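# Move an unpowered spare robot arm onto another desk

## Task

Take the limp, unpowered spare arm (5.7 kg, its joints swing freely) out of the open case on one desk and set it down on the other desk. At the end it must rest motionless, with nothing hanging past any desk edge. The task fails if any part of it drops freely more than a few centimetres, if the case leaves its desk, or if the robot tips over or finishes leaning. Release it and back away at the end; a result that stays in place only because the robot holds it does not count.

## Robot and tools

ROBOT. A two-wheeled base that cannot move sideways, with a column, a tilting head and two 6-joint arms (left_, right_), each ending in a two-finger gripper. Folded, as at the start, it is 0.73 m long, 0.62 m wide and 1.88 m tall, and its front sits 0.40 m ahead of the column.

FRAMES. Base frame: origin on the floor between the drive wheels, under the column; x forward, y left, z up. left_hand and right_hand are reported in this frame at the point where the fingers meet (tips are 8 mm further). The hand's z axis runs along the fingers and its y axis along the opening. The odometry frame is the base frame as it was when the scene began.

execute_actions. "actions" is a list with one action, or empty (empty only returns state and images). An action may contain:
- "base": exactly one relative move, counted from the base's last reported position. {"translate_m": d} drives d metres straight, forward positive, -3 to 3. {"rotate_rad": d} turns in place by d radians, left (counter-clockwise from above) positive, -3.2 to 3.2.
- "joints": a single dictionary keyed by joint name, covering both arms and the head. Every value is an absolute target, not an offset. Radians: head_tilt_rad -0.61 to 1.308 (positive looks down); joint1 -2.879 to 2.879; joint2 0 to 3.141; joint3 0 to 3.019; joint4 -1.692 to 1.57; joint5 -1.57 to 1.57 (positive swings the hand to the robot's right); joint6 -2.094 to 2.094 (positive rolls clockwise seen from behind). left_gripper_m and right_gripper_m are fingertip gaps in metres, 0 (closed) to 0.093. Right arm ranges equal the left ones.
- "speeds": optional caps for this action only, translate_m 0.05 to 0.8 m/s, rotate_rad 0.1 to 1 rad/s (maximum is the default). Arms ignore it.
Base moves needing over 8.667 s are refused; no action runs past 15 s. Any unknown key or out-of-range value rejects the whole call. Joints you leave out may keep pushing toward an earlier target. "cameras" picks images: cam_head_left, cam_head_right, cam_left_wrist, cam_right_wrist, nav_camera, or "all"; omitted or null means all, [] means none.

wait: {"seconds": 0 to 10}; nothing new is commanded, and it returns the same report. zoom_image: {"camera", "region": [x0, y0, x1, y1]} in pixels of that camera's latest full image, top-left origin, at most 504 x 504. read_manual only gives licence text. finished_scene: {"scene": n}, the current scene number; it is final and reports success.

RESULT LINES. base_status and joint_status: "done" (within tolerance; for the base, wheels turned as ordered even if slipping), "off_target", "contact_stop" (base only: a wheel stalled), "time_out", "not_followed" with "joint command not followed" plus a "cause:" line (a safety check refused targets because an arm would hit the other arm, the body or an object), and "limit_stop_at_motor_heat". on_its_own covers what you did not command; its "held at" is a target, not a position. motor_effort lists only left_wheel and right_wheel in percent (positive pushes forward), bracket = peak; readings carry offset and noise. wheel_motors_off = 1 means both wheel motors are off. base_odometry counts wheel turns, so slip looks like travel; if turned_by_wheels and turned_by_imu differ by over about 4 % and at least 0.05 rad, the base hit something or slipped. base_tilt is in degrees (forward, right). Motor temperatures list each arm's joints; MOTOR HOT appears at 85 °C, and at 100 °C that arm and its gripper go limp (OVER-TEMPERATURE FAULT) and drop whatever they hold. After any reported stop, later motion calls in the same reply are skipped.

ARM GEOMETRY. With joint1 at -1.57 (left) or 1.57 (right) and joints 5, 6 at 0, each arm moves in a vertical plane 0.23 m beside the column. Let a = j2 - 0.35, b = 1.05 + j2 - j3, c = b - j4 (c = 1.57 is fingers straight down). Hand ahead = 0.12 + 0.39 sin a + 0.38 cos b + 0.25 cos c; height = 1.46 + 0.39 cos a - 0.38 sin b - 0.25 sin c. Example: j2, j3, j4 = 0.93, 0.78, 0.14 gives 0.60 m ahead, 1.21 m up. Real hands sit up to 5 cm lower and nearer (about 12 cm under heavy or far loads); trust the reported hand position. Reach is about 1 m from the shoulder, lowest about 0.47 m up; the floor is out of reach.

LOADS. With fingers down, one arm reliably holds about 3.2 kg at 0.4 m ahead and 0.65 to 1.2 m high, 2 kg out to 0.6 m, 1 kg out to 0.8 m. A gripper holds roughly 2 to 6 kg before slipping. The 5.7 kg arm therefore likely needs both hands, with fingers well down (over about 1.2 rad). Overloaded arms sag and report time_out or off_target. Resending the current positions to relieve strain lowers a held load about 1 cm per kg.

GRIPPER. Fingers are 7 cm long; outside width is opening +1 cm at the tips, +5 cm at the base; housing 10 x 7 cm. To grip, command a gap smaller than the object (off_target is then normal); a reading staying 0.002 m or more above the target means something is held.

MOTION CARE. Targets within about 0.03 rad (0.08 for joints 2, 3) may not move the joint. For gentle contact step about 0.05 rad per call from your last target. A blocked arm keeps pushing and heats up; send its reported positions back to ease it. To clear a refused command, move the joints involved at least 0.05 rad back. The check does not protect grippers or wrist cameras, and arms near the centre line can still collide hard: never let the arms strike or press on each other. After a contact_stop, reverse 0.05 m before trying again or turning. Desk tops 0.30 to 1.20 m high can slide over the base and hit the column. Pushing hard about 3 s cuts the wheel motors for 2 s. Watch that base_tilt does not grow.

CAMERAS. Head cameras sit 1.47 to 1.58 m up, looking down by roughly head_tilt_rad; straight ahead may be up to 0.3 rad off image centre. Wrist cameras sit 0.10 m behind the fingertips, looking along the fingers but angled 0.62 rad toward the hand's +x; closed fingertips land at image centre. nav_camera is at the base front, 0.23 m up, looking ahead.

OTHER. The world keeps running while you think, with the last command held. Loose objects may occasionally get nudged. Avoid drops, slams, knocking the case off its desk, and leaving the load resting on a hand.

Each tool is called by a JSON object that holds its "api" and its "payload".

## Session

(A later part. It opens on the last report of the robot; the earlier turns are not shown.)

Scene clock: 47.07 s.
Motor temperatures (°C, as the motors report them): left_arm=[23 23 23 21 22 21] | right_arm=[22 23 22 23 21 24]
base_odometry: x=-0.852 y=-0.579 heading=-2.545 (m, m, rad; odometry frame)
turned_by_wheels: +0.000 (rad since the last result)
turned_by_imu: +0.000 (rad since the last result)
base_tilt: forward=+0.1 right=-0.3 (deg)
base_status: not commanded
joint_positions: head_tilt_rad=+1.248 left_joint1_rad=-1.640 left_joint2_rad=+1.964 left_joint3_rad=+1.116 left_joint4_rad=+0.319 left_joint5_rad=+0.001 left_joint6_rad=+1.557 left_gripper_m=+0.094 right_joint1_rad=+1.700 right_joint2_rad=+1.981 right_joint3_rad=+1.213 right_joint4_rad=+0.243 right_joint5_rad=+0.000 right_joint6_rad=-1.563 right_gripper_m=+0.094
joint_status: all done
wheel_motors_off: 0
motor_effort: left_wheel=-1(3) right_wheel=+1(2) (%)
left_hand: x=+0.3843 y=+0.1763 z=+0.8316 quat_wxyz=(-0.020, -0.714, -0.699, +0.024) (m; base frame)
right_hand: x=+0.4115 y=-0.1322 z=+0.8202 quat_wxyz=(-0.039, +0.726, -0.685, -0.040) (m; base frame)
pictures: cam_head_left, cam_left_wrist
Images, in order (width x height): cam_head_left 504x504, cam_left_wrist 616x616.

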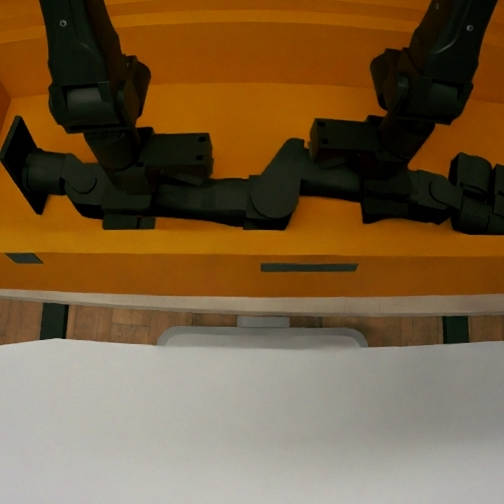

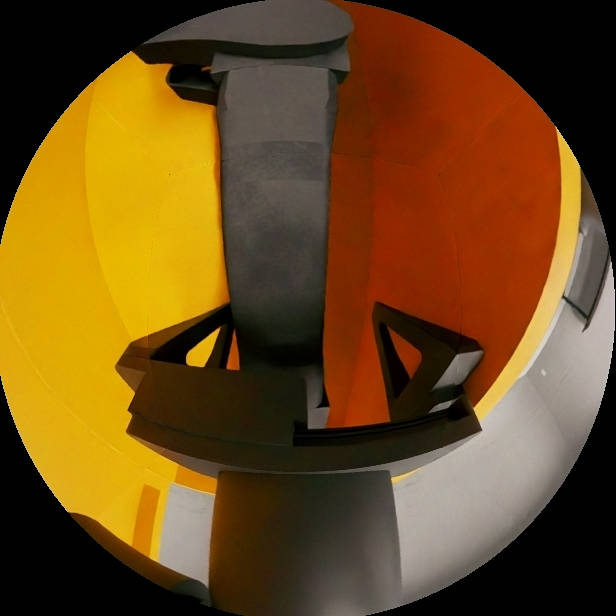

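Lower both further.

{"api": "execute_actions", "payload": {"actions": [{"joints":{"left_joint2_rad":2.1,"left_joint3_rad":1.25,"left_joint4_rad":0.31,"right_joint2_rad":2.08,"right_joint3_rad":1.31,"right_joint4_rad":0.25}}], "cameras": ["cam_left_wrist","cam_right_wrist"]}}

{"api": "execute_actions", "payload": {"actions": [{"joints":{"left_gripper_m":0,"right_gripper_m":0}}], "cameras": ["cam_head_left","cam_left_wrist","cam_right_wrist"]}}

Scene clock: 50.43 s.
Motor temperatures (°C, as the motors report them): left_arm=[23 23 23 21 22 21] | right_arm=[22 23 22 23 21 24]
base_odometry: x=-0.852 y=-0.579 heading=-2.545 (m, m, rad; odometry frame)
turned_by_wheels: +0.000 (rad since the last result)
turned_by_imu: +0.001 (rad since the last result)
base_tilt: forward=+0.1 right=-0.2 (deg)
base_status: not commanded
joint_positions: head_tilt_rad=+1.248 left_joint1_rad=-1.652 left_joint2_rad=+2.050 left_joint3_rad=+1.235 left_joint4_rad=+0.317 left_joint5_rad=-0.003 left_joint6_rad=+1.558 left_gripper_m=+0.094 right_joint1_rad=+1.700 right_joint2_rad=+2.077 right_joint3_rad=+1.316 right_joint4_rad=+0.243 right_joint5_rad=+0.000 right_joint6_rad=-1.563 right_gripper_m=+0.094
joint_status: all done
wheel_motors_off: 0
motor_effort: left_wheel=-1(3) right_wheel=+2(2) (%)
left_hand: x=+0.4008 y=+0.1657 z=+0.7956 quat_wxyz=(-0.033, -0.716, -0.697, +0.015) (m; base frame)
right_hand: x=+0.4117 y=-0.1280 z=+0.7832 quat_wxyz=(-0.041, +0.726, -0.686, -0.038) (m; base frame)
pictures: cam_left_wrist, cam_right_wrist
Images, in order (width x height): cam_left_wrist 616x616, cam_right_wrist 616x616.

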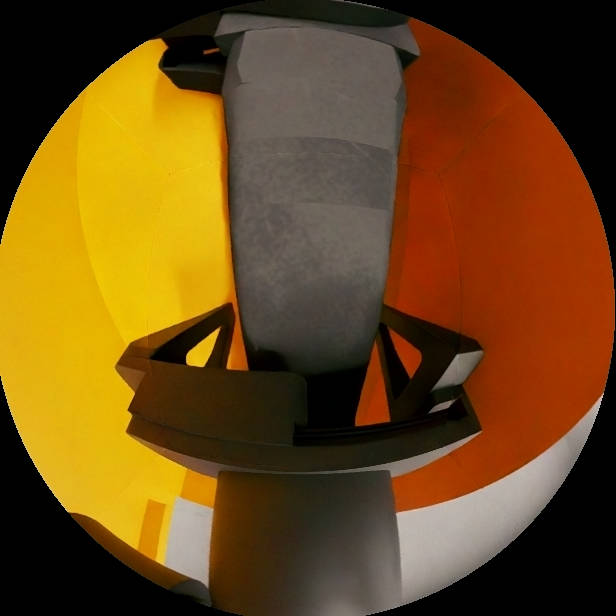

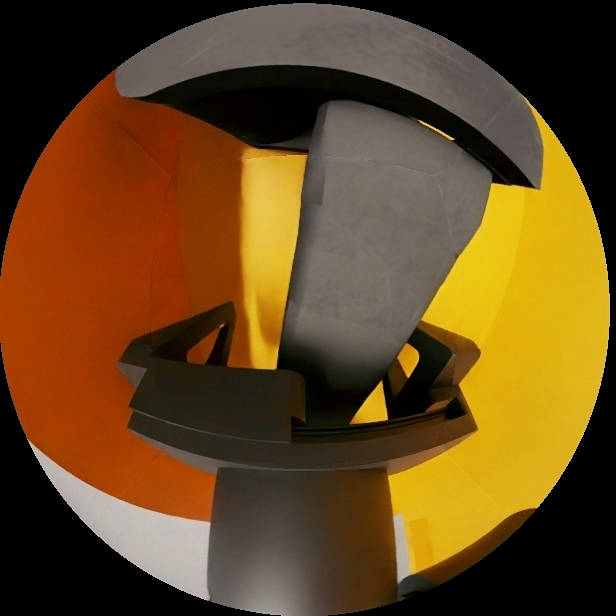

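Scene clock: 51.17 s.
Motor temperatures (°C, as the motors report them): left_arm=[23 23 23 21 22 21] | right_arm=[22 23 22 23 21 24]
base_odometry: x=-0.852 y=-0.579 heading=-2.545 (m, m, rad; odometry frame)
turned_by_wheels: +0.000 (rad since the last result)
turned_by_imu: +0.000 (rad since the last result)
base_tilt: forward=+0.0 right=-0.2 (deg)
base_status: not commanded
joint_positions: head_tilt_rad=+1.248 left_joint1_rad=-1.654 left_joint2_rad=+2.050 left_joint3_rad=+1.233 left_joint4_rad=+0.316 left_joint5_rad=-0.006 left_joint6_rad=+1.566 left_gripper_m=+0.052 right_joint1_rad=+1.700 right_joint2_rad=+2.072 right_joint3_rad=+1.332 right_joint4_rad=+0.255 right_joint5_rad=+0.001 right_joint6_rad=-1.521 right_gripper_m=+0.057
joint_status: left_gripper_m off_target (ended at +0.052, target +0.000); right_gripper_m off_target (ended at +0.057, target +0.000)
wheel_motors_off: 0
motor_effort: left_wheel=-1(4) right_wheel=+1(1) (%)
left_hand: x=+0.3989 y=+0.1647 z=+0.7957 quat_wxyz=(-0.031, -0.719, -0.694, +0.016) (m; base frame)
right_hand: x=+0.4281 y=-0.1270 z=+0.7833 quat_wxyz=(-0.053, +0.710, -0.701, -0.028) (m; base frame)
pictures: cam_head_left, cam_left_wrist, cam_right_wrist
Images, in order (width x height): cam_head_left 504x504, cam_left_wrist 616x616, cam_right_wrist 616x616.

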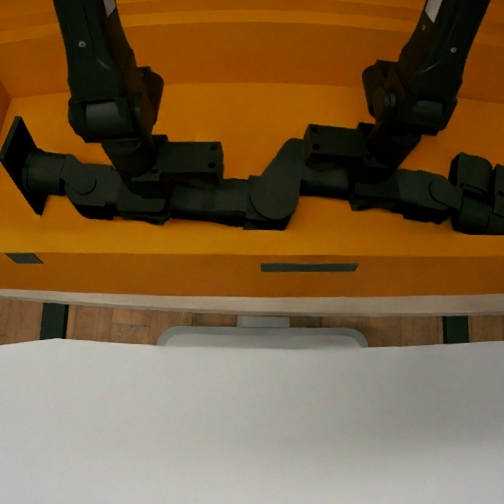

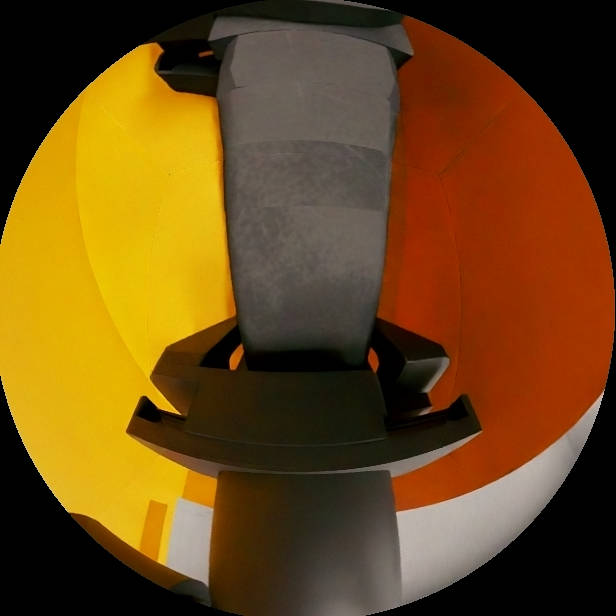

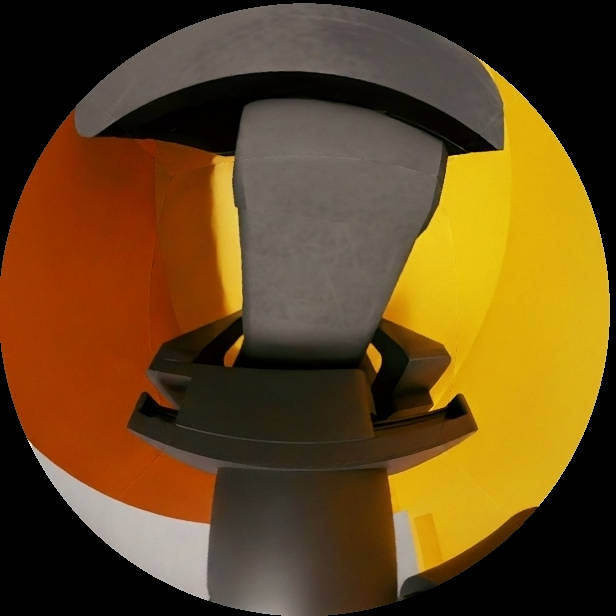

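{"api": "execute_actions", "payload": {"actions": [{"joints":{"left_joint1_rad":-1.65,"left_joint2_rad":1.85,"left_joint3_rad":1.1,"left_joint4_rad":0.25,"right_joint2_rad":1.85,"right_joint3_rad":1.13,"right_joint4_rad":0.22}}], "cameras": ["cam_head_left"]}}

{"api": "execute_actions", "payload": {"actions": [{"joints":{"left_joint2_rad":1.55,"left_joint3_rad":1.0,"left_joint4_rad":0.05,"right_joint2_rad":1.55,"right_joint3_rad":1.03,"right_joint4_rad":0.02}}], "cameras": ["cam_head_left","cam_left_wrist","cam_right_wrist"]}}

Scene clock: 56.10 s.
Motor temperatures (°C, as the motors report them): left_arm=[23 23 23 21 22 21] | right_arm=[22 23 22 23 21 24]
base_odometry: x=-0.852 y=-0.579 heading=-2.545 (m, m, rad; odometry frame)
turned_by_wheels: +0.000 (rad since the last result)
turned_by_imu: +0.001 (rad since the last result)
base_tilt: forward=+0.1 right=-0.3 (deg)
base_status: not commanded
joint_positions: head_tilt_rad=+1.248 left_joint1_rad=-1.668 left_joint2_rad=+1.963 left_joint3_rad=+1.125 left_joint4_rad=+0.255 left_joint5_rad=+0.008 left_joint6_rad=+1.543 left_gripper_m=+0.052 right_joint1_rad=+1.697 right_joint2_rad=+1.957 right_joint3_rad=+1.181 right_joint4_rad=+0.234 right_joint5_rad=+0.003 right_joint6_rad=-1.478 right_gripper_m=+0.055
joint_status: all done
wheel_motors_off: 0
motor_effort: left_wheel=-1(3) right_wheel=+1(2) (%)
left_hand: x=+0.3739 y=+0.1562 z=+0.8326 quat_wxyz=(-0.010, -0.714, -0.698, +0.053) (m; base frame)
right_hand: x=+0.4053 y=-0.1366 z=+0.8298 quat_wxyz=(-0.029, +0.696, -0.716, -0.045) (m; base frame)
pictures: cam_head_left
Images, in order (width x height): cam_head_left 504x504.

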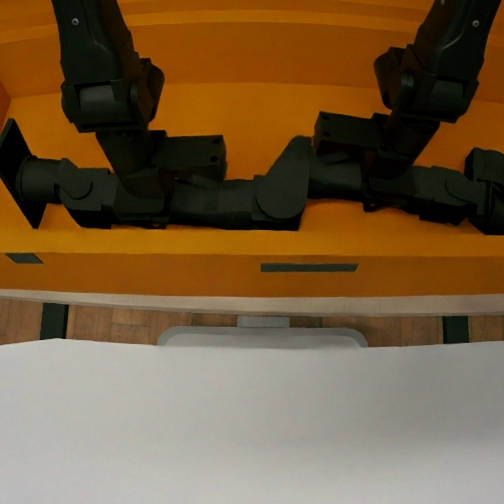

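Scene clock: 57.73 s.
Motor temperatures (°C, as the motors report them): left_arm=[23 24 23 21 22 21] | right_arm=[22 23 22 23 21 24]
base_odometry: x=-0.852 y=-0.579 heading=-2.545 (m, m, rad; odometry frame)
turned_by_wheels: +0.000 (rad since the last result)
turned_by_imu: +0.000 (rad since the last result)
base_tilt: forward=+0.1 right=-0.3 (deg)
base_status: not commanded
joint_positions: head_tilt_rad=+1.248 left_joint1_rad=-1.675 left_joint2_rad=+1.634 left_joint3_rad=+0.997 left_joint4_rad=+0.053 left_joint5_rad=+0.000 left_joint6_rad=+1.548 left_gripper_m=+0.052 right_joint1_rad=+1.709 right_joint2_rad=+1.670 right_joint3_rad=+1.073 right_joint4_rad=+0.053 right_joint5_rad=-0.007 right_joint6_rad=-1.459 right_gripper_m=+0.055
joint_status: all done
wheel_motors_off: 0
motor_effort: left_wheel=-1(3) right_wheel=+1(3) (%)
left_hand: x=+0.4331 y=+0.1596 z=+0.9417 quat_wxyz=(-0.009, -0.717, -0.695, +0.053) (m; base frame)
right_hand: x=+0.4605 y=-0.1342 z=+0.9288 quat_wxyz=(-0.034, +0.691, -0.720, -0.054) (m; base frame)
pictures: cam_head_left, cam_left_wrist, cam_right_wrist
Images, in order (width x height): cam_head_left 504x504, cam_left_wrist 616x616, cam_right_wrist 616x616.

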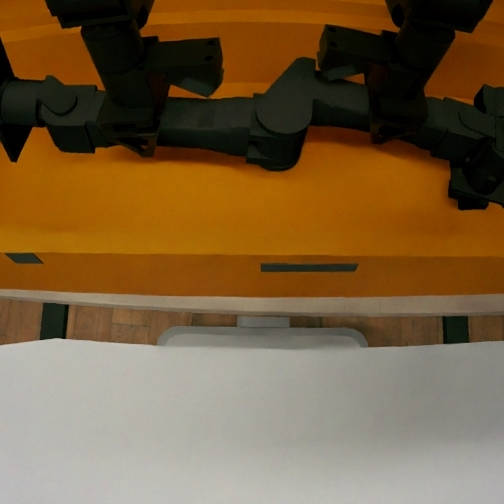

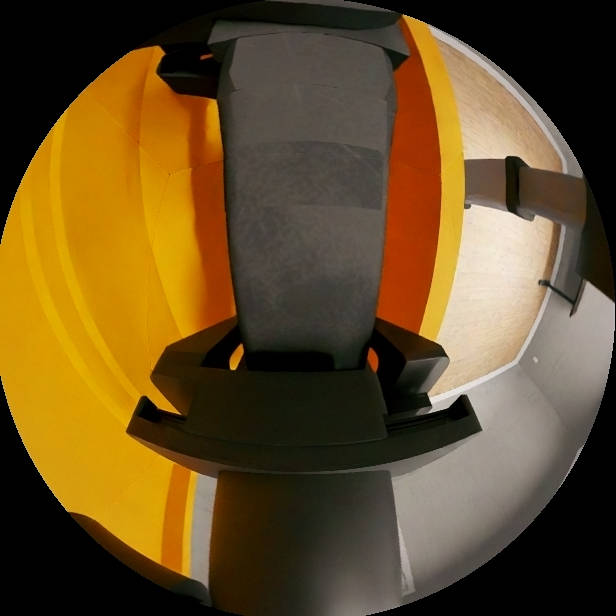

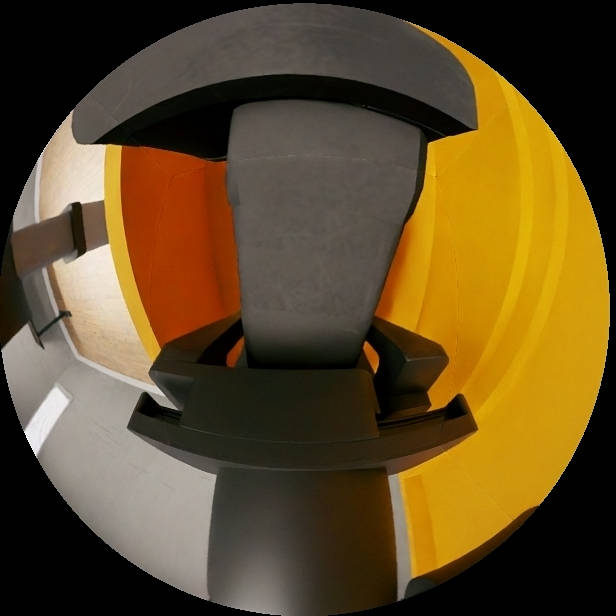

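{"api": "execute_actions", "payload": {"actions": [{"joints":{"left_joint2_rad":1.2,"left_joint3_rad":0.8,"left_joint4_rad":-0.12,"right_joint2_rad":1.2,"right_joint3_rad":0.82,"right_joint4_rad":-0.14}}], "cameras": []}}

{"api": "execute_actions", "payload": {"actions": [{"joints":{"left_joint2_rad":0.8,"left_joint3_rad":0.7,"left_joint4_rad":-0.42,"right_joint2_rad":0.8,"right_joint3_rad":0.7,"right_joint4_rad":-0.42,"head_tilt_rad":0.9}}], "cameras": ["cam_head_left","cam_head_right","cam_right_wrist"]}}

Scene clock: 62.87 s.
Motor temperatures (°C, as the motors report them): left_arm=[23 24 23 21 22 21] | right_arm=[22 24 22 23 21 25]
base_odometry: x=-0.852 y=-0.579 heading=-2.545 (m, m, rad; odometry frame)
turned_by_wheels: +0.000 (rad since the last result)
turned_by_imu: +0.001 (rad since the last result)
base_tilt: forward=+0.1 right=-0.3 (deg)
base_status: not commanded
joint_positions: head_tilt_rad=+1.248 left_joint1_rad=-1.698 left_joint2_rad=+1.299 left_joint3_rad=+0.791 left_joint4_rad=-0.110 left_joint5_rad=+0.011 left_joint6_rad=+1.550 left_gripper_m=+0.052 right_joint1_rad=+1.729 right_joint2_rad=+1.321 right_joint3_rad=+0.844 right_joint4_rad=-0.109 right_joint5_rad=-0.013 right_joint6_rad=-1.423 right_gripper_m=+0.055
joint_status: all done
wheel_motors_off: 0
motor_effort: left_wheel=-1(3) right_wheel=+1(8) (%)
left_hand: x=+0.4182 y=+0.1569 z=+1.0563 quat_wxyz=(-0.007, -0.722, -0.688, +0.075) (m; base frame)
right_hand: x=+0.4416 y=-0.1383 z=+1.0515 quat_wxyz=(-0.025, +0.682, -0.727, -0.076) (m; base frame)
pictures: none
No camera images: the call's "cameras" was empty. Leave "cameras" out to get every camera's image.

Scene clock: 64.37 s.
Motor temperatures (°C, as the motors report them): left_arm=[23 24 23 21 22 21] | right_arm=[22 24 22 23 21 25]
base_odometry: x=-0.852 y=-0.579 heading=-2.545 (m, m, rad; odometry frame)
turned_by_wheels: +0.000 (rad since the last result)
turned_by_imu: +0.000 (rad since the last result)
base_tilt: forward=+0.1 right=-0.3 (deg)
base_status: not commanded
joint_positions: head_tilt_rad=+0.915 left_joint1_rad=-1.722 left_joint2_rad=+0.893 left_joint3_rad=+0.658 left_joint4_rad=-0.408 left_joint5_rad=+0.027 left_joint6_rad=+1.540 left_gripper_m=+0.052 right_joint1_rad=+1.764 right_joint2_rad=+0.910 right_joint3_rad=+0.695 right_joint4_rad=-0.381 right_joint5_rad=-0.046 right_joint6_rad=-1.380 right_gripper_m=+0.055
joint_status: all done
wheel_motors_off: 0
motor_effort: left_wheel=-2(4) right_wheel=+1(5) (%)
left_hand: x=+0.4010 y=+0.1588 z=+1.1794 quat_wxyz=(-0.010, -0.722, -0.685, +0.096) (m; base frame)
right_hand: x=+0.4231 y=-0.1372 z=+1.1804 quat_wxyz=(-0.038, +0.671, -0.733, -0.104) (m; base frame)
pictures: cam_head_left, cam_head_right, cam_right_wrist
Images, in order (width x height): cam_head_left 504x504, cam_head_right 504x504, cam_right_wrist 616x616.

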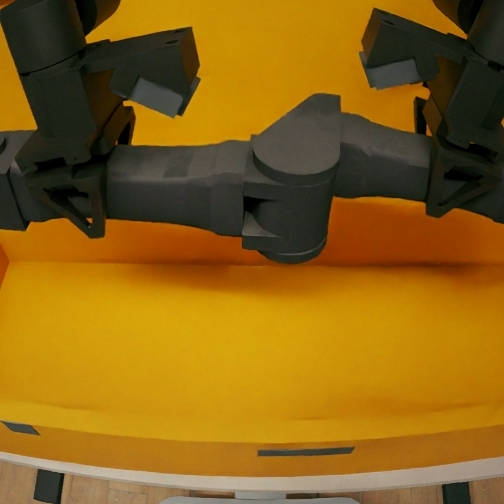

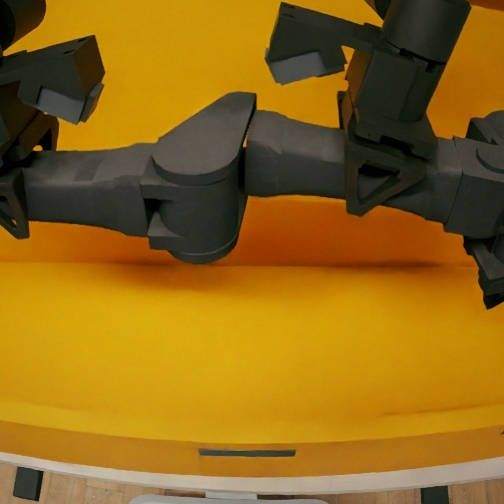

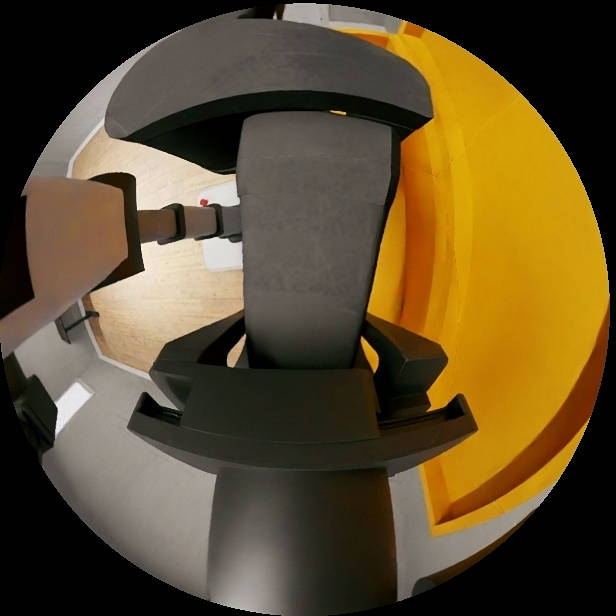

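{"api": "execute_actions", "payload": {"actions": [{"joints":{"left_joint2_rad":0.65,"left_joint3_rad":0.78,"left_joint4_rad":-0.62,"right_joint2_rad":0.65,"right_joint3_rad":0.78,"right_joint4_rad":-0.62}}], "cameras": []}}

{"api": "execute_actions", "payload": {"actions": [{"base":{"translate_m":-0.25},"speeds":{"translate_m":0.1}}], "cameras": ["cam_head_left","cam_head_right","cam_right_wrist","cam_left_wrist"]}}

Scene clock: 69.10 s.
Motor temperatures (°C, as the motors report them): left_arm=[23 25 24 21 23 21] | right_arm=[22 25 22 23 22 26]
base_odometry: x=-0.852 y=-0.579 heading=-2.545 (m, m, rad; odometry frame)
turned_by_wheels: +0.000 (rad since the last result)
turned_by_imu: +0.001 (rad since the last result)
base_tilt: forward=+0.0 right=-0.3 (deg)
base_status: not commanded
joint_positions: head_tilt_rad=+0.915 left_joint1_rad=-1.728 left_joint2_rad=+0.753 left_joint3_rad=+0.712 left_joint4_rad=-0.596 left_joint5_rad=+0.036 left_joint6_rad=+1.539 left_gripper_m=+0.052 right_joint1_rad=+1.777 right_joint2_rad=+0.771 right_joint3_rad=+0.749 right_joint4_rad=-0.561 right_joint5_rad=-0.063 right_joint6_rad=-1.365 right_gripper_m=+0.054
joint_status: right_joint4_rad time_out (moved -0.179 of -0.239); the others done
wheel_motors_off: 0
on_its_own: right_joint4_rad reads -0.561 and still pushes toward -0.620 since a time_out
motor_effort: left_wheel=+0(2) right_wheel=+2(2) (%)
left_hand: x=+0.4229 y=+0.1602 z=+1.2321 quat_wxyz=(-0.017, -0.722, -0.684, +0.100) (m; base frame)
right_hand: x=+0.4462 y=-0.1361 z=+1.2355 quat_wxyz=(-0.051, +0.666, -0.735, -0.112) (m; base frame)
pictures: none
No camera images: the call's "cameras" was empty. Leave "cameras" out to get every camera's image.

not run: a stop came earlier in this reply.

{"api": "execute_actions", "payload": {"actions": [{"base":{"translate_m":-0.25},"speeds":{"translate_m":0.1}}], "cameras": ["cam_head_left","cam_head_right","cam_right_wrist","cam_left_wrist"]}}

Scene clock: 73.50 s.
Motor temperatures (°C, as the motors report them): left_arm=[23 25 25 21 23 21] | right_arm=[22 25 22 24 23 27]
base_odometry: x=-0.645 y=-0.438 heading=-2.544 (m, m, rad; odometry frame)
turned_by_wheels: +0.000 (rad since the last result)
turned_by_imu: +0.001 (rad since the last result)
base_tilt: forward=+0.1 right=-0.3 (deg)
base_status: done
joint_positions: head_tilt_rad=+0.914 left_joint1_rad=-1.728 left_joint2_rad=+0.753 left_joint3_rad=+0.708 left_joint4_rad=-0.607 left_joint5_rad=+0.036 left_joint6_rad=+1.540 left_gripper_m=+0.052 right_joint1_rad=+1.777 right_joint2_rad=+0.774 right_joint3_rad=+0.741 right_joint4_rad=-0.567 right_joint5_rad=-0.065 right_joint6_rad=-1.360 right_gripper_m=+0.054
joint_status: not commanded
wheel_motors_off: 0
motor_effort: left_wheel=+1(29) right_wheel=-2(39) (%)
left_hand: x=+0.4180 y=+0.1605 z=+1.2317 quat_wxyz=(-0.012, -0.722, -0.684, +0.105) (m; base frame)
right_hand: x=+0.4397 y=-0.1359 z=+1.2335 quat_wxyz=(-0.044, +0.664, -0.737, -0.118) (m; base frame)
pictures: cam_head_left, cam_head_right, cam_left_wrist, cam_right_wrist
Images, in order (width x height): cam_head_left 504x504, cam_head_right 504x504, cam_left_wrist 616x616, cam_right_wrist 616x616.

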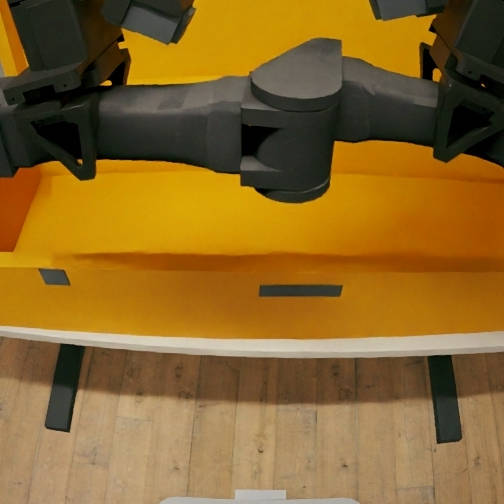

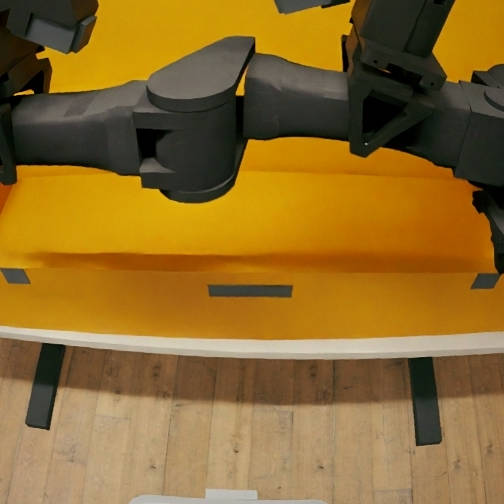

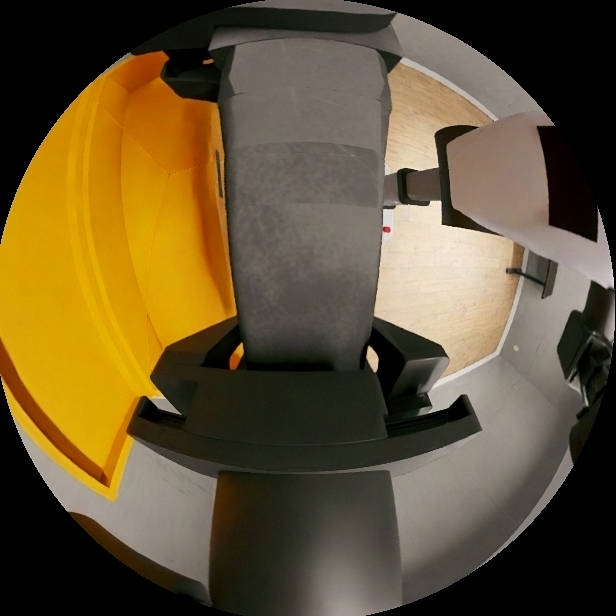

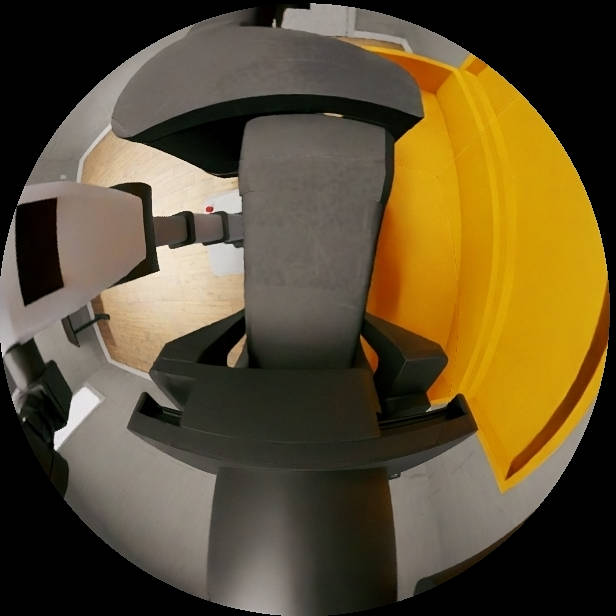

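{"api": "execute_actions", "payload": {"actions": [{"base":{"translate_m":-0.6},"speeds":{"translate_m":0.12}}], "cameras": ["cam_head_right"]}}

{"api": "execute_actions", "payload": {"actions": [{"base":{"rotate_rad":-3.1},"speeds":{"rotate_rad":0.45},"joints":{"head_tilt_rad":0.6}}], "cameras": ["cam_head_left","cam_head_right","nav_camera"]}}

Scene clock: 82.87 s.
Motor temperatures (°C, as the motors report them): left_arm=[23 25 26 21 24 21] | right_arm=[22 25 23 24 26 28]
base_odometry: x=-0.149 y=-0.101 heading=-2.546 (m, m, rad; odometry frame)
turned_by_wheels: -0.001 (rad since the last result)
turned_by_imu: +0.000 (rad since the last result)
base_tilt: forward=+0.1 right=-0.3 (deg)
base_status: done
joint_positions: head_tilt_rad=+0.914 left_joint1_rad=-1.728 left_joint2_rad=+0.754 left_joint3_rad=+0.705 left_joint4_rad=-0.609 left_joint5_rad=+0.037 left_joint6_rad=+1.537 left_gripper_m=+0.052 right_joint1_rad=+1.777 right_joint2_rad=+0.779 right_joint3_rad=+0.741 right_joint4_rad=-0.570 right_joint5_rad=-0.065 right_joint6_rad=-1.360 right_gripper_m=+0.054
joint_status: not commanded
wheel_motors_off: 0
motor_effort: left_wheel=-1(28) right_wheel=+2(45) (%)
left_hand: x=+0.4156 y=+0.1604 z=+1.2312 quat_wxyz=(-0.010, -0.721, -0.685, +0.107) (m; base frame)
right_hand: x=+0.4377 y=-0.1359 z=+1.2321 quat_wxyz=(-0.041, +0.665, -0.736, -0.120) (m; base frame)
pictures: cam_head_right
Images, in order (width x height): cam_head_right 504x504.

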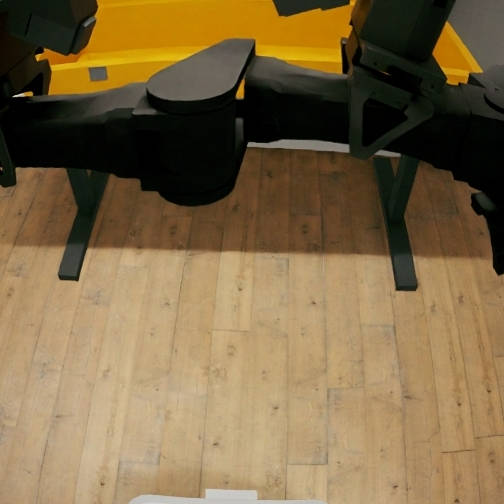

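Scene clock: 90.77 s.
Motor temperatures (°C, as the motors report them): left_arm=[23 26 27 21 25 21] | right_arm=[22 26 23 24 27 29]
base_odometry: x=-0.149 y=-0.101 heading=+0.638 (m, m, rad; odometry frame)
turned_by_wheels: -3.099 (rad since the last result)
turned_by_imu: -3.134 (rad since the last result)
base_tilt: forward=+0.1 right=-0.3 (deg)
base_status: done
joint_positions: head_tilt_rad=+0.618 left_joint1_rad=-1.729 left_joint2_rad=+0.754 left_joint3_rad=+0.705 left_joint4_rad=-0.609 left_joint5_rad=+0.037 left_joint6_rad=+1.537 left_gripper_m=+0.053 right_joint1_rad=+1.778 right_joint2_rad=+0.779 right_joint3_rad=+0.741 right_joint4_rad=-0.570 right_joint5_rad=-0.063 right_joint6_rad=-1.360 right_gripper_m=+0.054
joint_status: all done
wheel_motors_off: 0
motor_effort: left_wheel=+3(45) right_wheel=-7(46) (%)
left_hand: x=+0.4156 y=+0.1602 z=+1.2313 quat_wxyz=(-0.010, -0.721, -0.684, +0.107) (m; base frame)
right_hand: x=+0.4378 y=-0.1361 z=+1.2320 quat_wxyz=(-0.041, +0.665, -0.736, -0.119) (m; base frame)
pictures: cam_head_left, cam_head_right, nav_camera
Images, in order (width x height): cam_head_left 504x504, cam_head_right 504x504, nav_camera 504x504.

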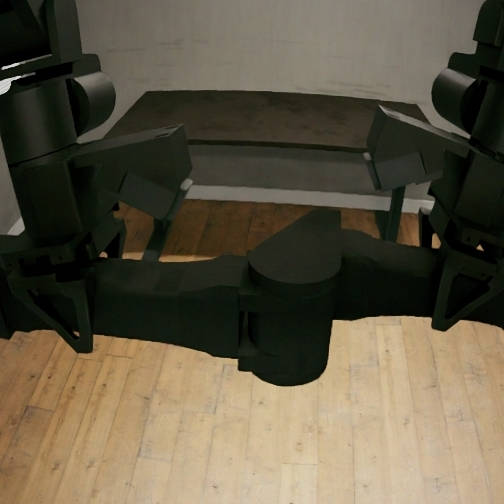

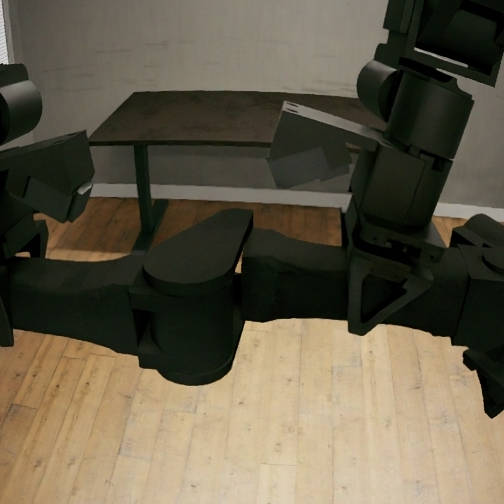

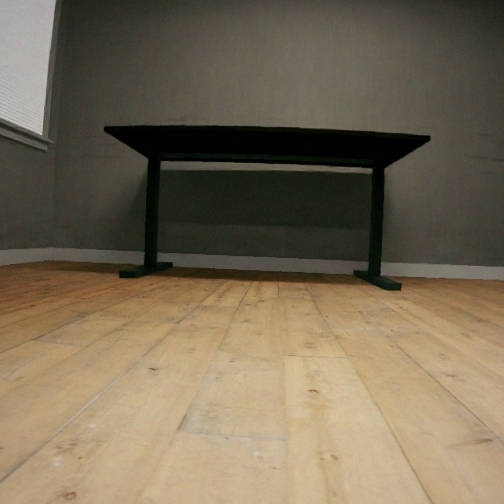

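{"api": "execute_actions", "payload": {"actions": [{"base":{"translate_m":1.2},"speeds":{"translate_m":0.2},"joints":{"head_tilt_rad":1.0}}], "cameras": ["cam_head_left","cam_head_right","nav_camera","cam_left_wrist"]}}

Scene clock: 101.00 s.
Motor temperatures (°C, as the motors report them): left_arm=[23 26 28 21 25 21] | right_arm=[22 26 23 24 29 30]
base_odometry: x=+0.815 y=+0.614 heading=+0.637 (m, m, rad; odometry frame)
turned_by_wheels: -0.001 (rad since the last result)
turned_by_imu: +0.003 (rad since the last result)
base_tilt: forward=+0.1 right=-0.3 (deg)
base_status: done
joint_positions: head_tilt_rad=+1.000 left_joint1_rad=-1.729 left_joint2_rad=+0.754 left_joint3_rad=+0.712 left_joint4_rad=-0.611 left_joint5_rad=+0.036 left_joint6_rad=+1.537 left_gripper_m=+0.053 right_joint1_rad=+1.778 right_joint2_rad=+0.781 right_joint3_rad=+0.749 right_joint4_rad=-0.572 right_joint5_rad=-0.061 right_joint6_rad=-1.361 right_gripper_m=+0.054
joint_status: all done
wheel_motors_off: 0
motor_effort: left_wheel=-1(49) right_wheel=+2(57) (%)
left_hand: x=+0.4192 y=+0.1602 z=+1.2323 quat_wxyz=(-0.012, -0.721, -0.685, +0.105) (m; base frame)
right_hand: x=+0.4415 y=-0.1362 z=+1.2327 quat_wxyz=(-0.042, +0.665, -0.736, -0.117) (m; base frame)
pictures: cam_head_left, cam_head_right, cam_left_wrist, nav_camera
Images, in order (width x height): cam_head_left 504x504, cam_head_right 504x504, cam_left_wrist 616x616, nav_camera 504x504.

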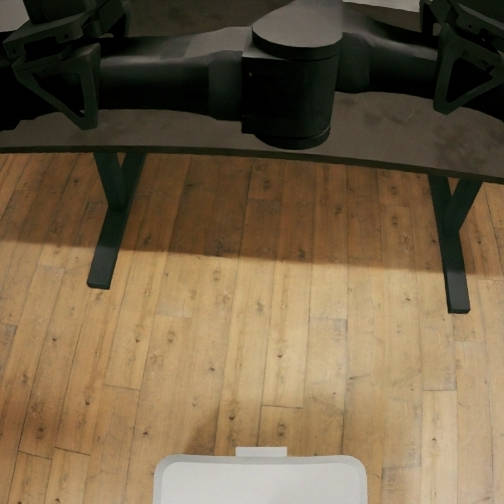

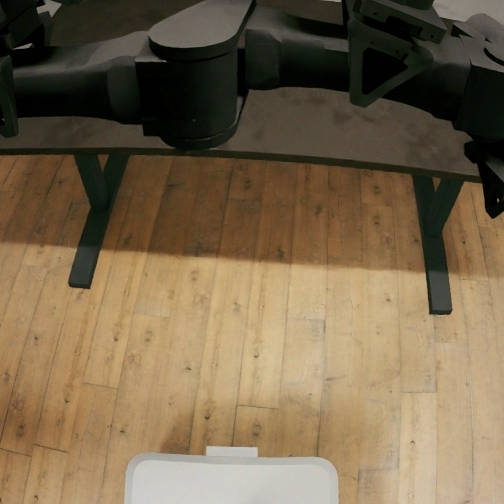

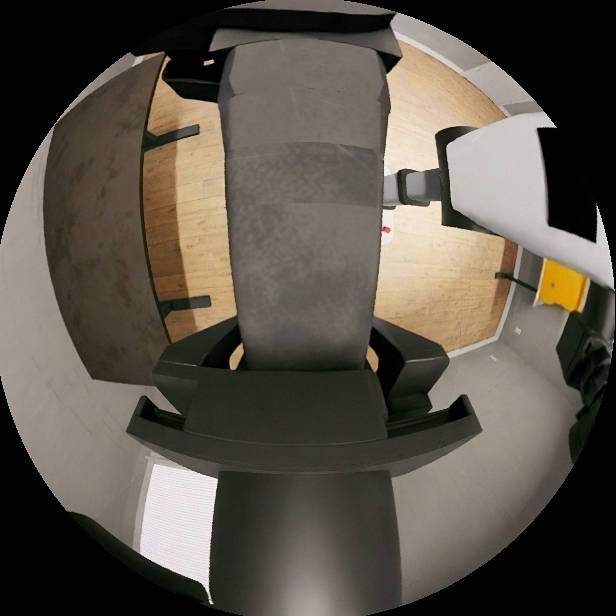

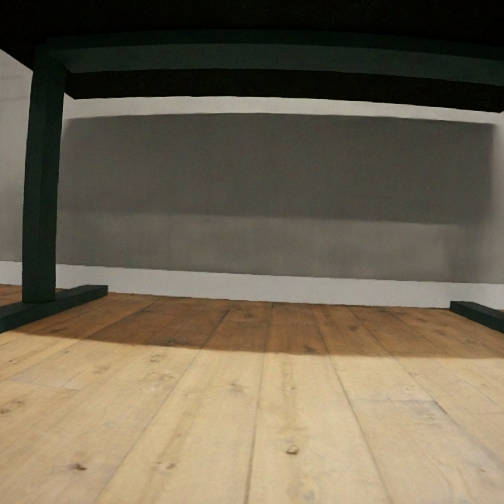

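{"api": "execute_actions", "payload": {"actions": [{"base":{"rotate_rad":-0.06},"speeds":{"rotate_rad":0.2}}], "cameras": []}}

{"api": "execute_actions", "payload": {"actions": [{"base":{"translate_m":0.68},"speeds":{"translate_m":0.15},"joints":{"head_tilt_rad":1.28}}], "cameras": ["cam_head_left","cam_head_right","cam_right_wrist","cam_left_wrist"]}}

Scene clock: 104.57 s.
Motor temperatures (°C, as the motors report them): left_arm=[23 26 28 21 25 21] | right_arm=[22 26 23 24 29 30]
base_odometry: x=+0.815 y=+0.614 heading=+0.579 (m, m, rad; odometry frame)
turned_by_wheels: -0.058 (rad since the last result)
turned_by_imu: -0.057 (rad since the last result)
base_tilt: forward=+0.1 right=-0.3 (deg)
base_status: done
joint_positions: head_tilt_rad=+1.000 left_joint1_rad=-1.730 left_joint2_rad=+0.754 left_joint3_rad=+0.712 left_joint4_rad=-0.611 left_joint5_rad=+0.037 left_joint6_rad=+1.537 left_gripper_m=+0.053 right_joint1_rad=+1.778 right_joint2_rad=+0.781 right_joint3_rad=+0.749 right_joint4_rad=-0.572 right_joint5_rad=-0.061 right_joint6_rad=-1.361 right_gripper_m=+0.054
joint_status: not commanded
wheel_motors_off: 0
motor_effort: left_wheel=+1(39) right_wheel=+0(52) (%)
left_hand: x=+0.4192 y=+0.1600 z=+1.2323 quat_wxyz=(-0.012, -0.721, -0.684, +0.106) (m; base frame)
right_hand: x=+0.4415 y=-0.1362 z=+1.2326 quat_wxyz=(-0.042, +0.665, -0.736, -0.117) (m; base frame)
pictures: none
No camera images: the call's "cameras" was empty. Leave "cameras" out to get every camera's image.

Scene clock: 109.93 s.
Motor temperatures (°C, as the motors report them): left_arm=[23 26 28 21 25 21] | right_arm=[22 26 23 24 29 30]
base_odometry: x=+1.385 y=+0.986 heading=+0.578 (m, m, rad; odometry frame)
turned_by_wheels: -0.001 (rad since the last result)
turned_by_imu: +0.001 (rad since the last result)
base_tilt: forward=+0.0 right=-0.2 (deg)
base_status: done
joint_positions: head_tilt_rad=+1.277 left_joint1_rad=-1.730 left_joint2_rad=+0.754 left_joint3_rad=+0.712 left_joint4_rad=-0.611 left_joint5_rad=+0.036 left_joint6_rad=+1.535 left_gripper_m=+0.053 right_joint1_rad=+1.778 right_joint2_rad=+0.782 right_joint3_rad=+0.750 right_joint4_rad=-0.573 right_joint5_rad=-0.061 right_joint6_rad=-1.362 right_gripper_m=+0.054
joint_status: all done
wheel_motors_off: 0
motor_effort: left_wheel=-1(31) right_wheel=+1(64) (%)
left_hand: x=+0.4191 y=+0.1601 z=+1.2323 quat_wxyz=(-0.011, -0.721, -0.685, +0.105) (m; base frame)
right_hand: x=+0.4414 y=-0.1361 z=+1.2323 quat_wxyz=(-0.041, +0.666, -0.736, -0.118) (m; base frame)
pictures: cam_head_left, cam_head_right, cam_left_wrist, cam_right_wrist
Images, in order (width x height): cam_head_left 504x504, cam_head_right 504x504, cam_left_wrist 616x616, cam_right_wrist 616x616.

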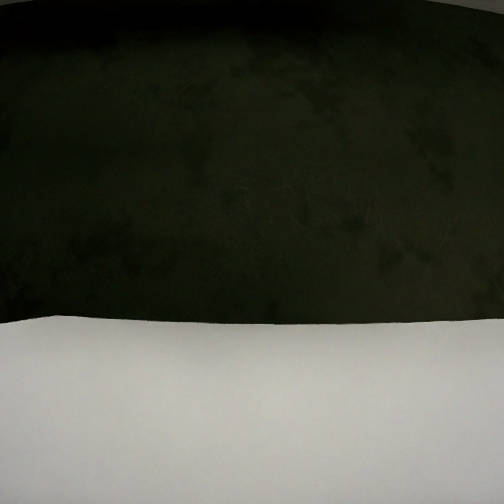

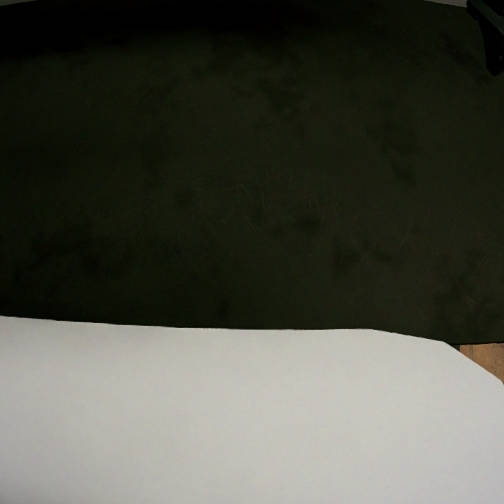

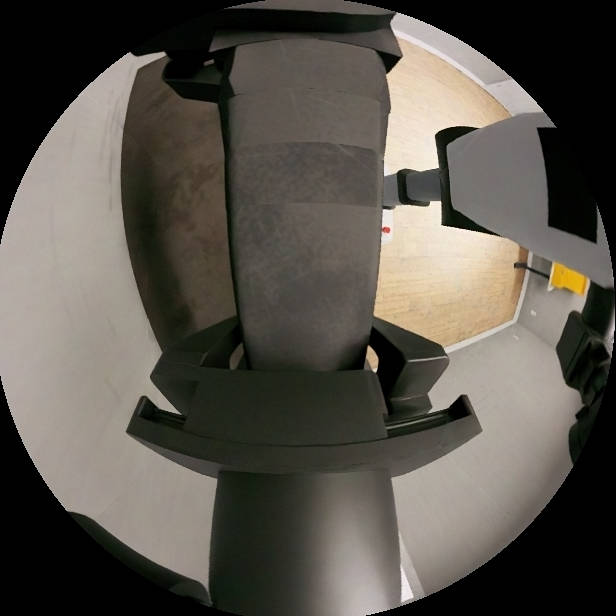

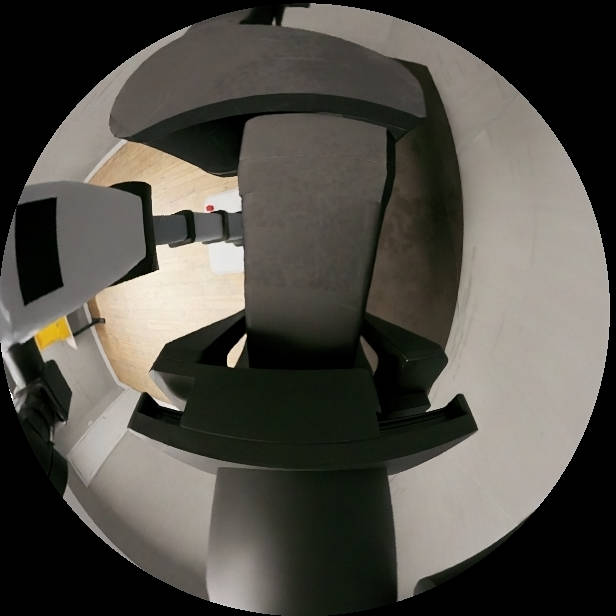

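{"api": "execute_actions", "payload": {"actions": [{"joints":{"left_joint2_rad":1.1,"left_joint3_rad":0.8,"left_joint4_rad":-0.2,"right_joint2_rad":1.1,"right_joint3_rad":0.82,"right_joint4_rad":-0.2}}], "cameras": []}}

{"api": "execute_actions", "payload": {"actions": [{"joints":{"left_joint2_rad":1.45,"left_joint3_rad":1.0,"left_joint4_rad":-0.02,"right_joint2_rad":1.45,"right_joint3_rad":1.02,"right_joint4_rad":-0.04}}], "cameras": ["cam_head_left","cam_head_right"]}}

Scene clock: 115.53 s.
Motor temperatures (°C, as the motors report them): left_arm=[23 26 28 21 25 21] | right_arm=[22 27 23 24 29 30]
base_odometry: x=+1.385 y=+0.986 heading=+0.578 (m, m, rad; odometry frame)
turned_by_wheels: +0.000 (rad since the last result)
turned_by_imu: +0.001 (rad since the last result)
base_tilt: forward=+0.1 right=-0.3 (deg)
base_status: not commanded
joint_positions: head_tilt_rad=+1.277 left_joint1_rad=-1.698 left_joint2_rad=+1.210 left_joint3_rad=+0.779 left_joint4_rad=-0.215 left_joint5_rad=+0.022 left_joint6_rad=+1.524 left_gripper_m=+0.052 right_joint1_rad=+1.733 right_joint2_rad=+1.251 right_joint3_rad=+0.838 right_joint4_rad=-0.172 right_joint5_rad=-0.023 right_joint6_rad=-1.419 right_gripper_m=+0.054
joint_status: right_joint2_rad time_out (moved +0.469 of +0.318); the others done
wheel_motors_off: 0
on_its_own: right_joint2_rad reads +1.251 and still pushes toward +1.100 since a time_out
motor_effort: left_wheel=-1(3) right_wheel=+4(6) (%)
left_hand: x=+0.4195 y=+0.1579 z=+1.0858 quat_wxyz=(+0.000, -0.712, -0.696, +0.089) (m; base frame)
right_hand: x=+0.4500 y=-0.1369 z=+1.0753 quat_wxyz=(-0.029, +0.681, -0.727, -0.081) (m; base frame)
pictures: none
No camera images: the call's "cameras" was empty. Leave "cameras" out to get every camera's image.

not run: a stop came earlier in this reply.

Sag is about 0.12; use smaller steps.

{"api": "execute_actions", "payload": {"actions": [{"joints":{"left_joint2_rad":1.4,"left_joint3_rad":0.98,"left_joint4_rad":-0.05,"right_joint2_rad":1.4,"right_joint3_rad":1.0,"right_joint4_rad":-0.05}}], "cameras": ["cam_head_left","cam_head_right"]}}

Scene clock: 119.33 s.
Motor temperatures (°C, as the motors report them): left_arm=[23 26 27 21 25 21] | right_arm=[22 27 23 24 28 30]
base_odometry: x=+1.385 y=+0.986 heading=+0.578 (m, m, rad; odometry frame)
turned_by_wheels: +0.000 (rad since the last result)
turned_by_imu: +0.001 (rad since the last result)
base_tilt: forward=+0.0 right=-0.3 (deg)
base_status: not commanded
joint_positions: head_tilt_rad=+1.277 left_joint1_rad=-1.679 left_joint2_rad=+1.495 left_joint3_rad=+0.965 left_joint4_rad=-0.072 left_joint5_rad=+0.013 left_joint6_rad=+1.538 left_gripper_m=+0.052 right_joint1_rad=+1.712 right_joint2_rad=+1.539 right_joint3_rad=+1.032 right_joint4_rad=-0.027 right_joint5_rad=-0.011 right_joint6_rad=-1.430 right_gripper_m=+0.054
joint_status: all done
wheel_motors_off: 0
motor_effort: left_wheel=-2(7) right_wheel=+3(6) (%)
left_hand: x=+0.4515 y=+0.1581 z=+0.9900 quat_wxyz=(-0.008, -0.714, -0.697, +0.065) (m; base frame)
right_hand: x=+0.4819 y=-0.1361 z=+0.9759 quat_wxyz=(-0.039, +0.680, -0.730, -0.054) (m; base frame)
pictures: cam_head_left, cam_head_right
Images, in order (width x height): cam_head_left 504x504, cam_head_right 504x504.

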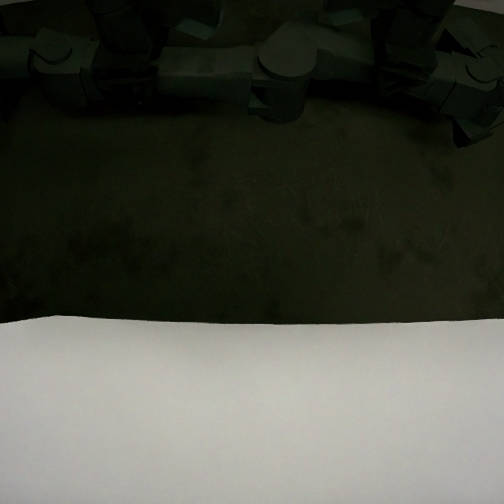

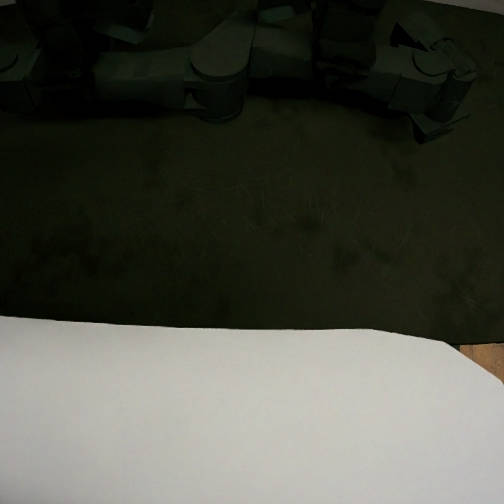

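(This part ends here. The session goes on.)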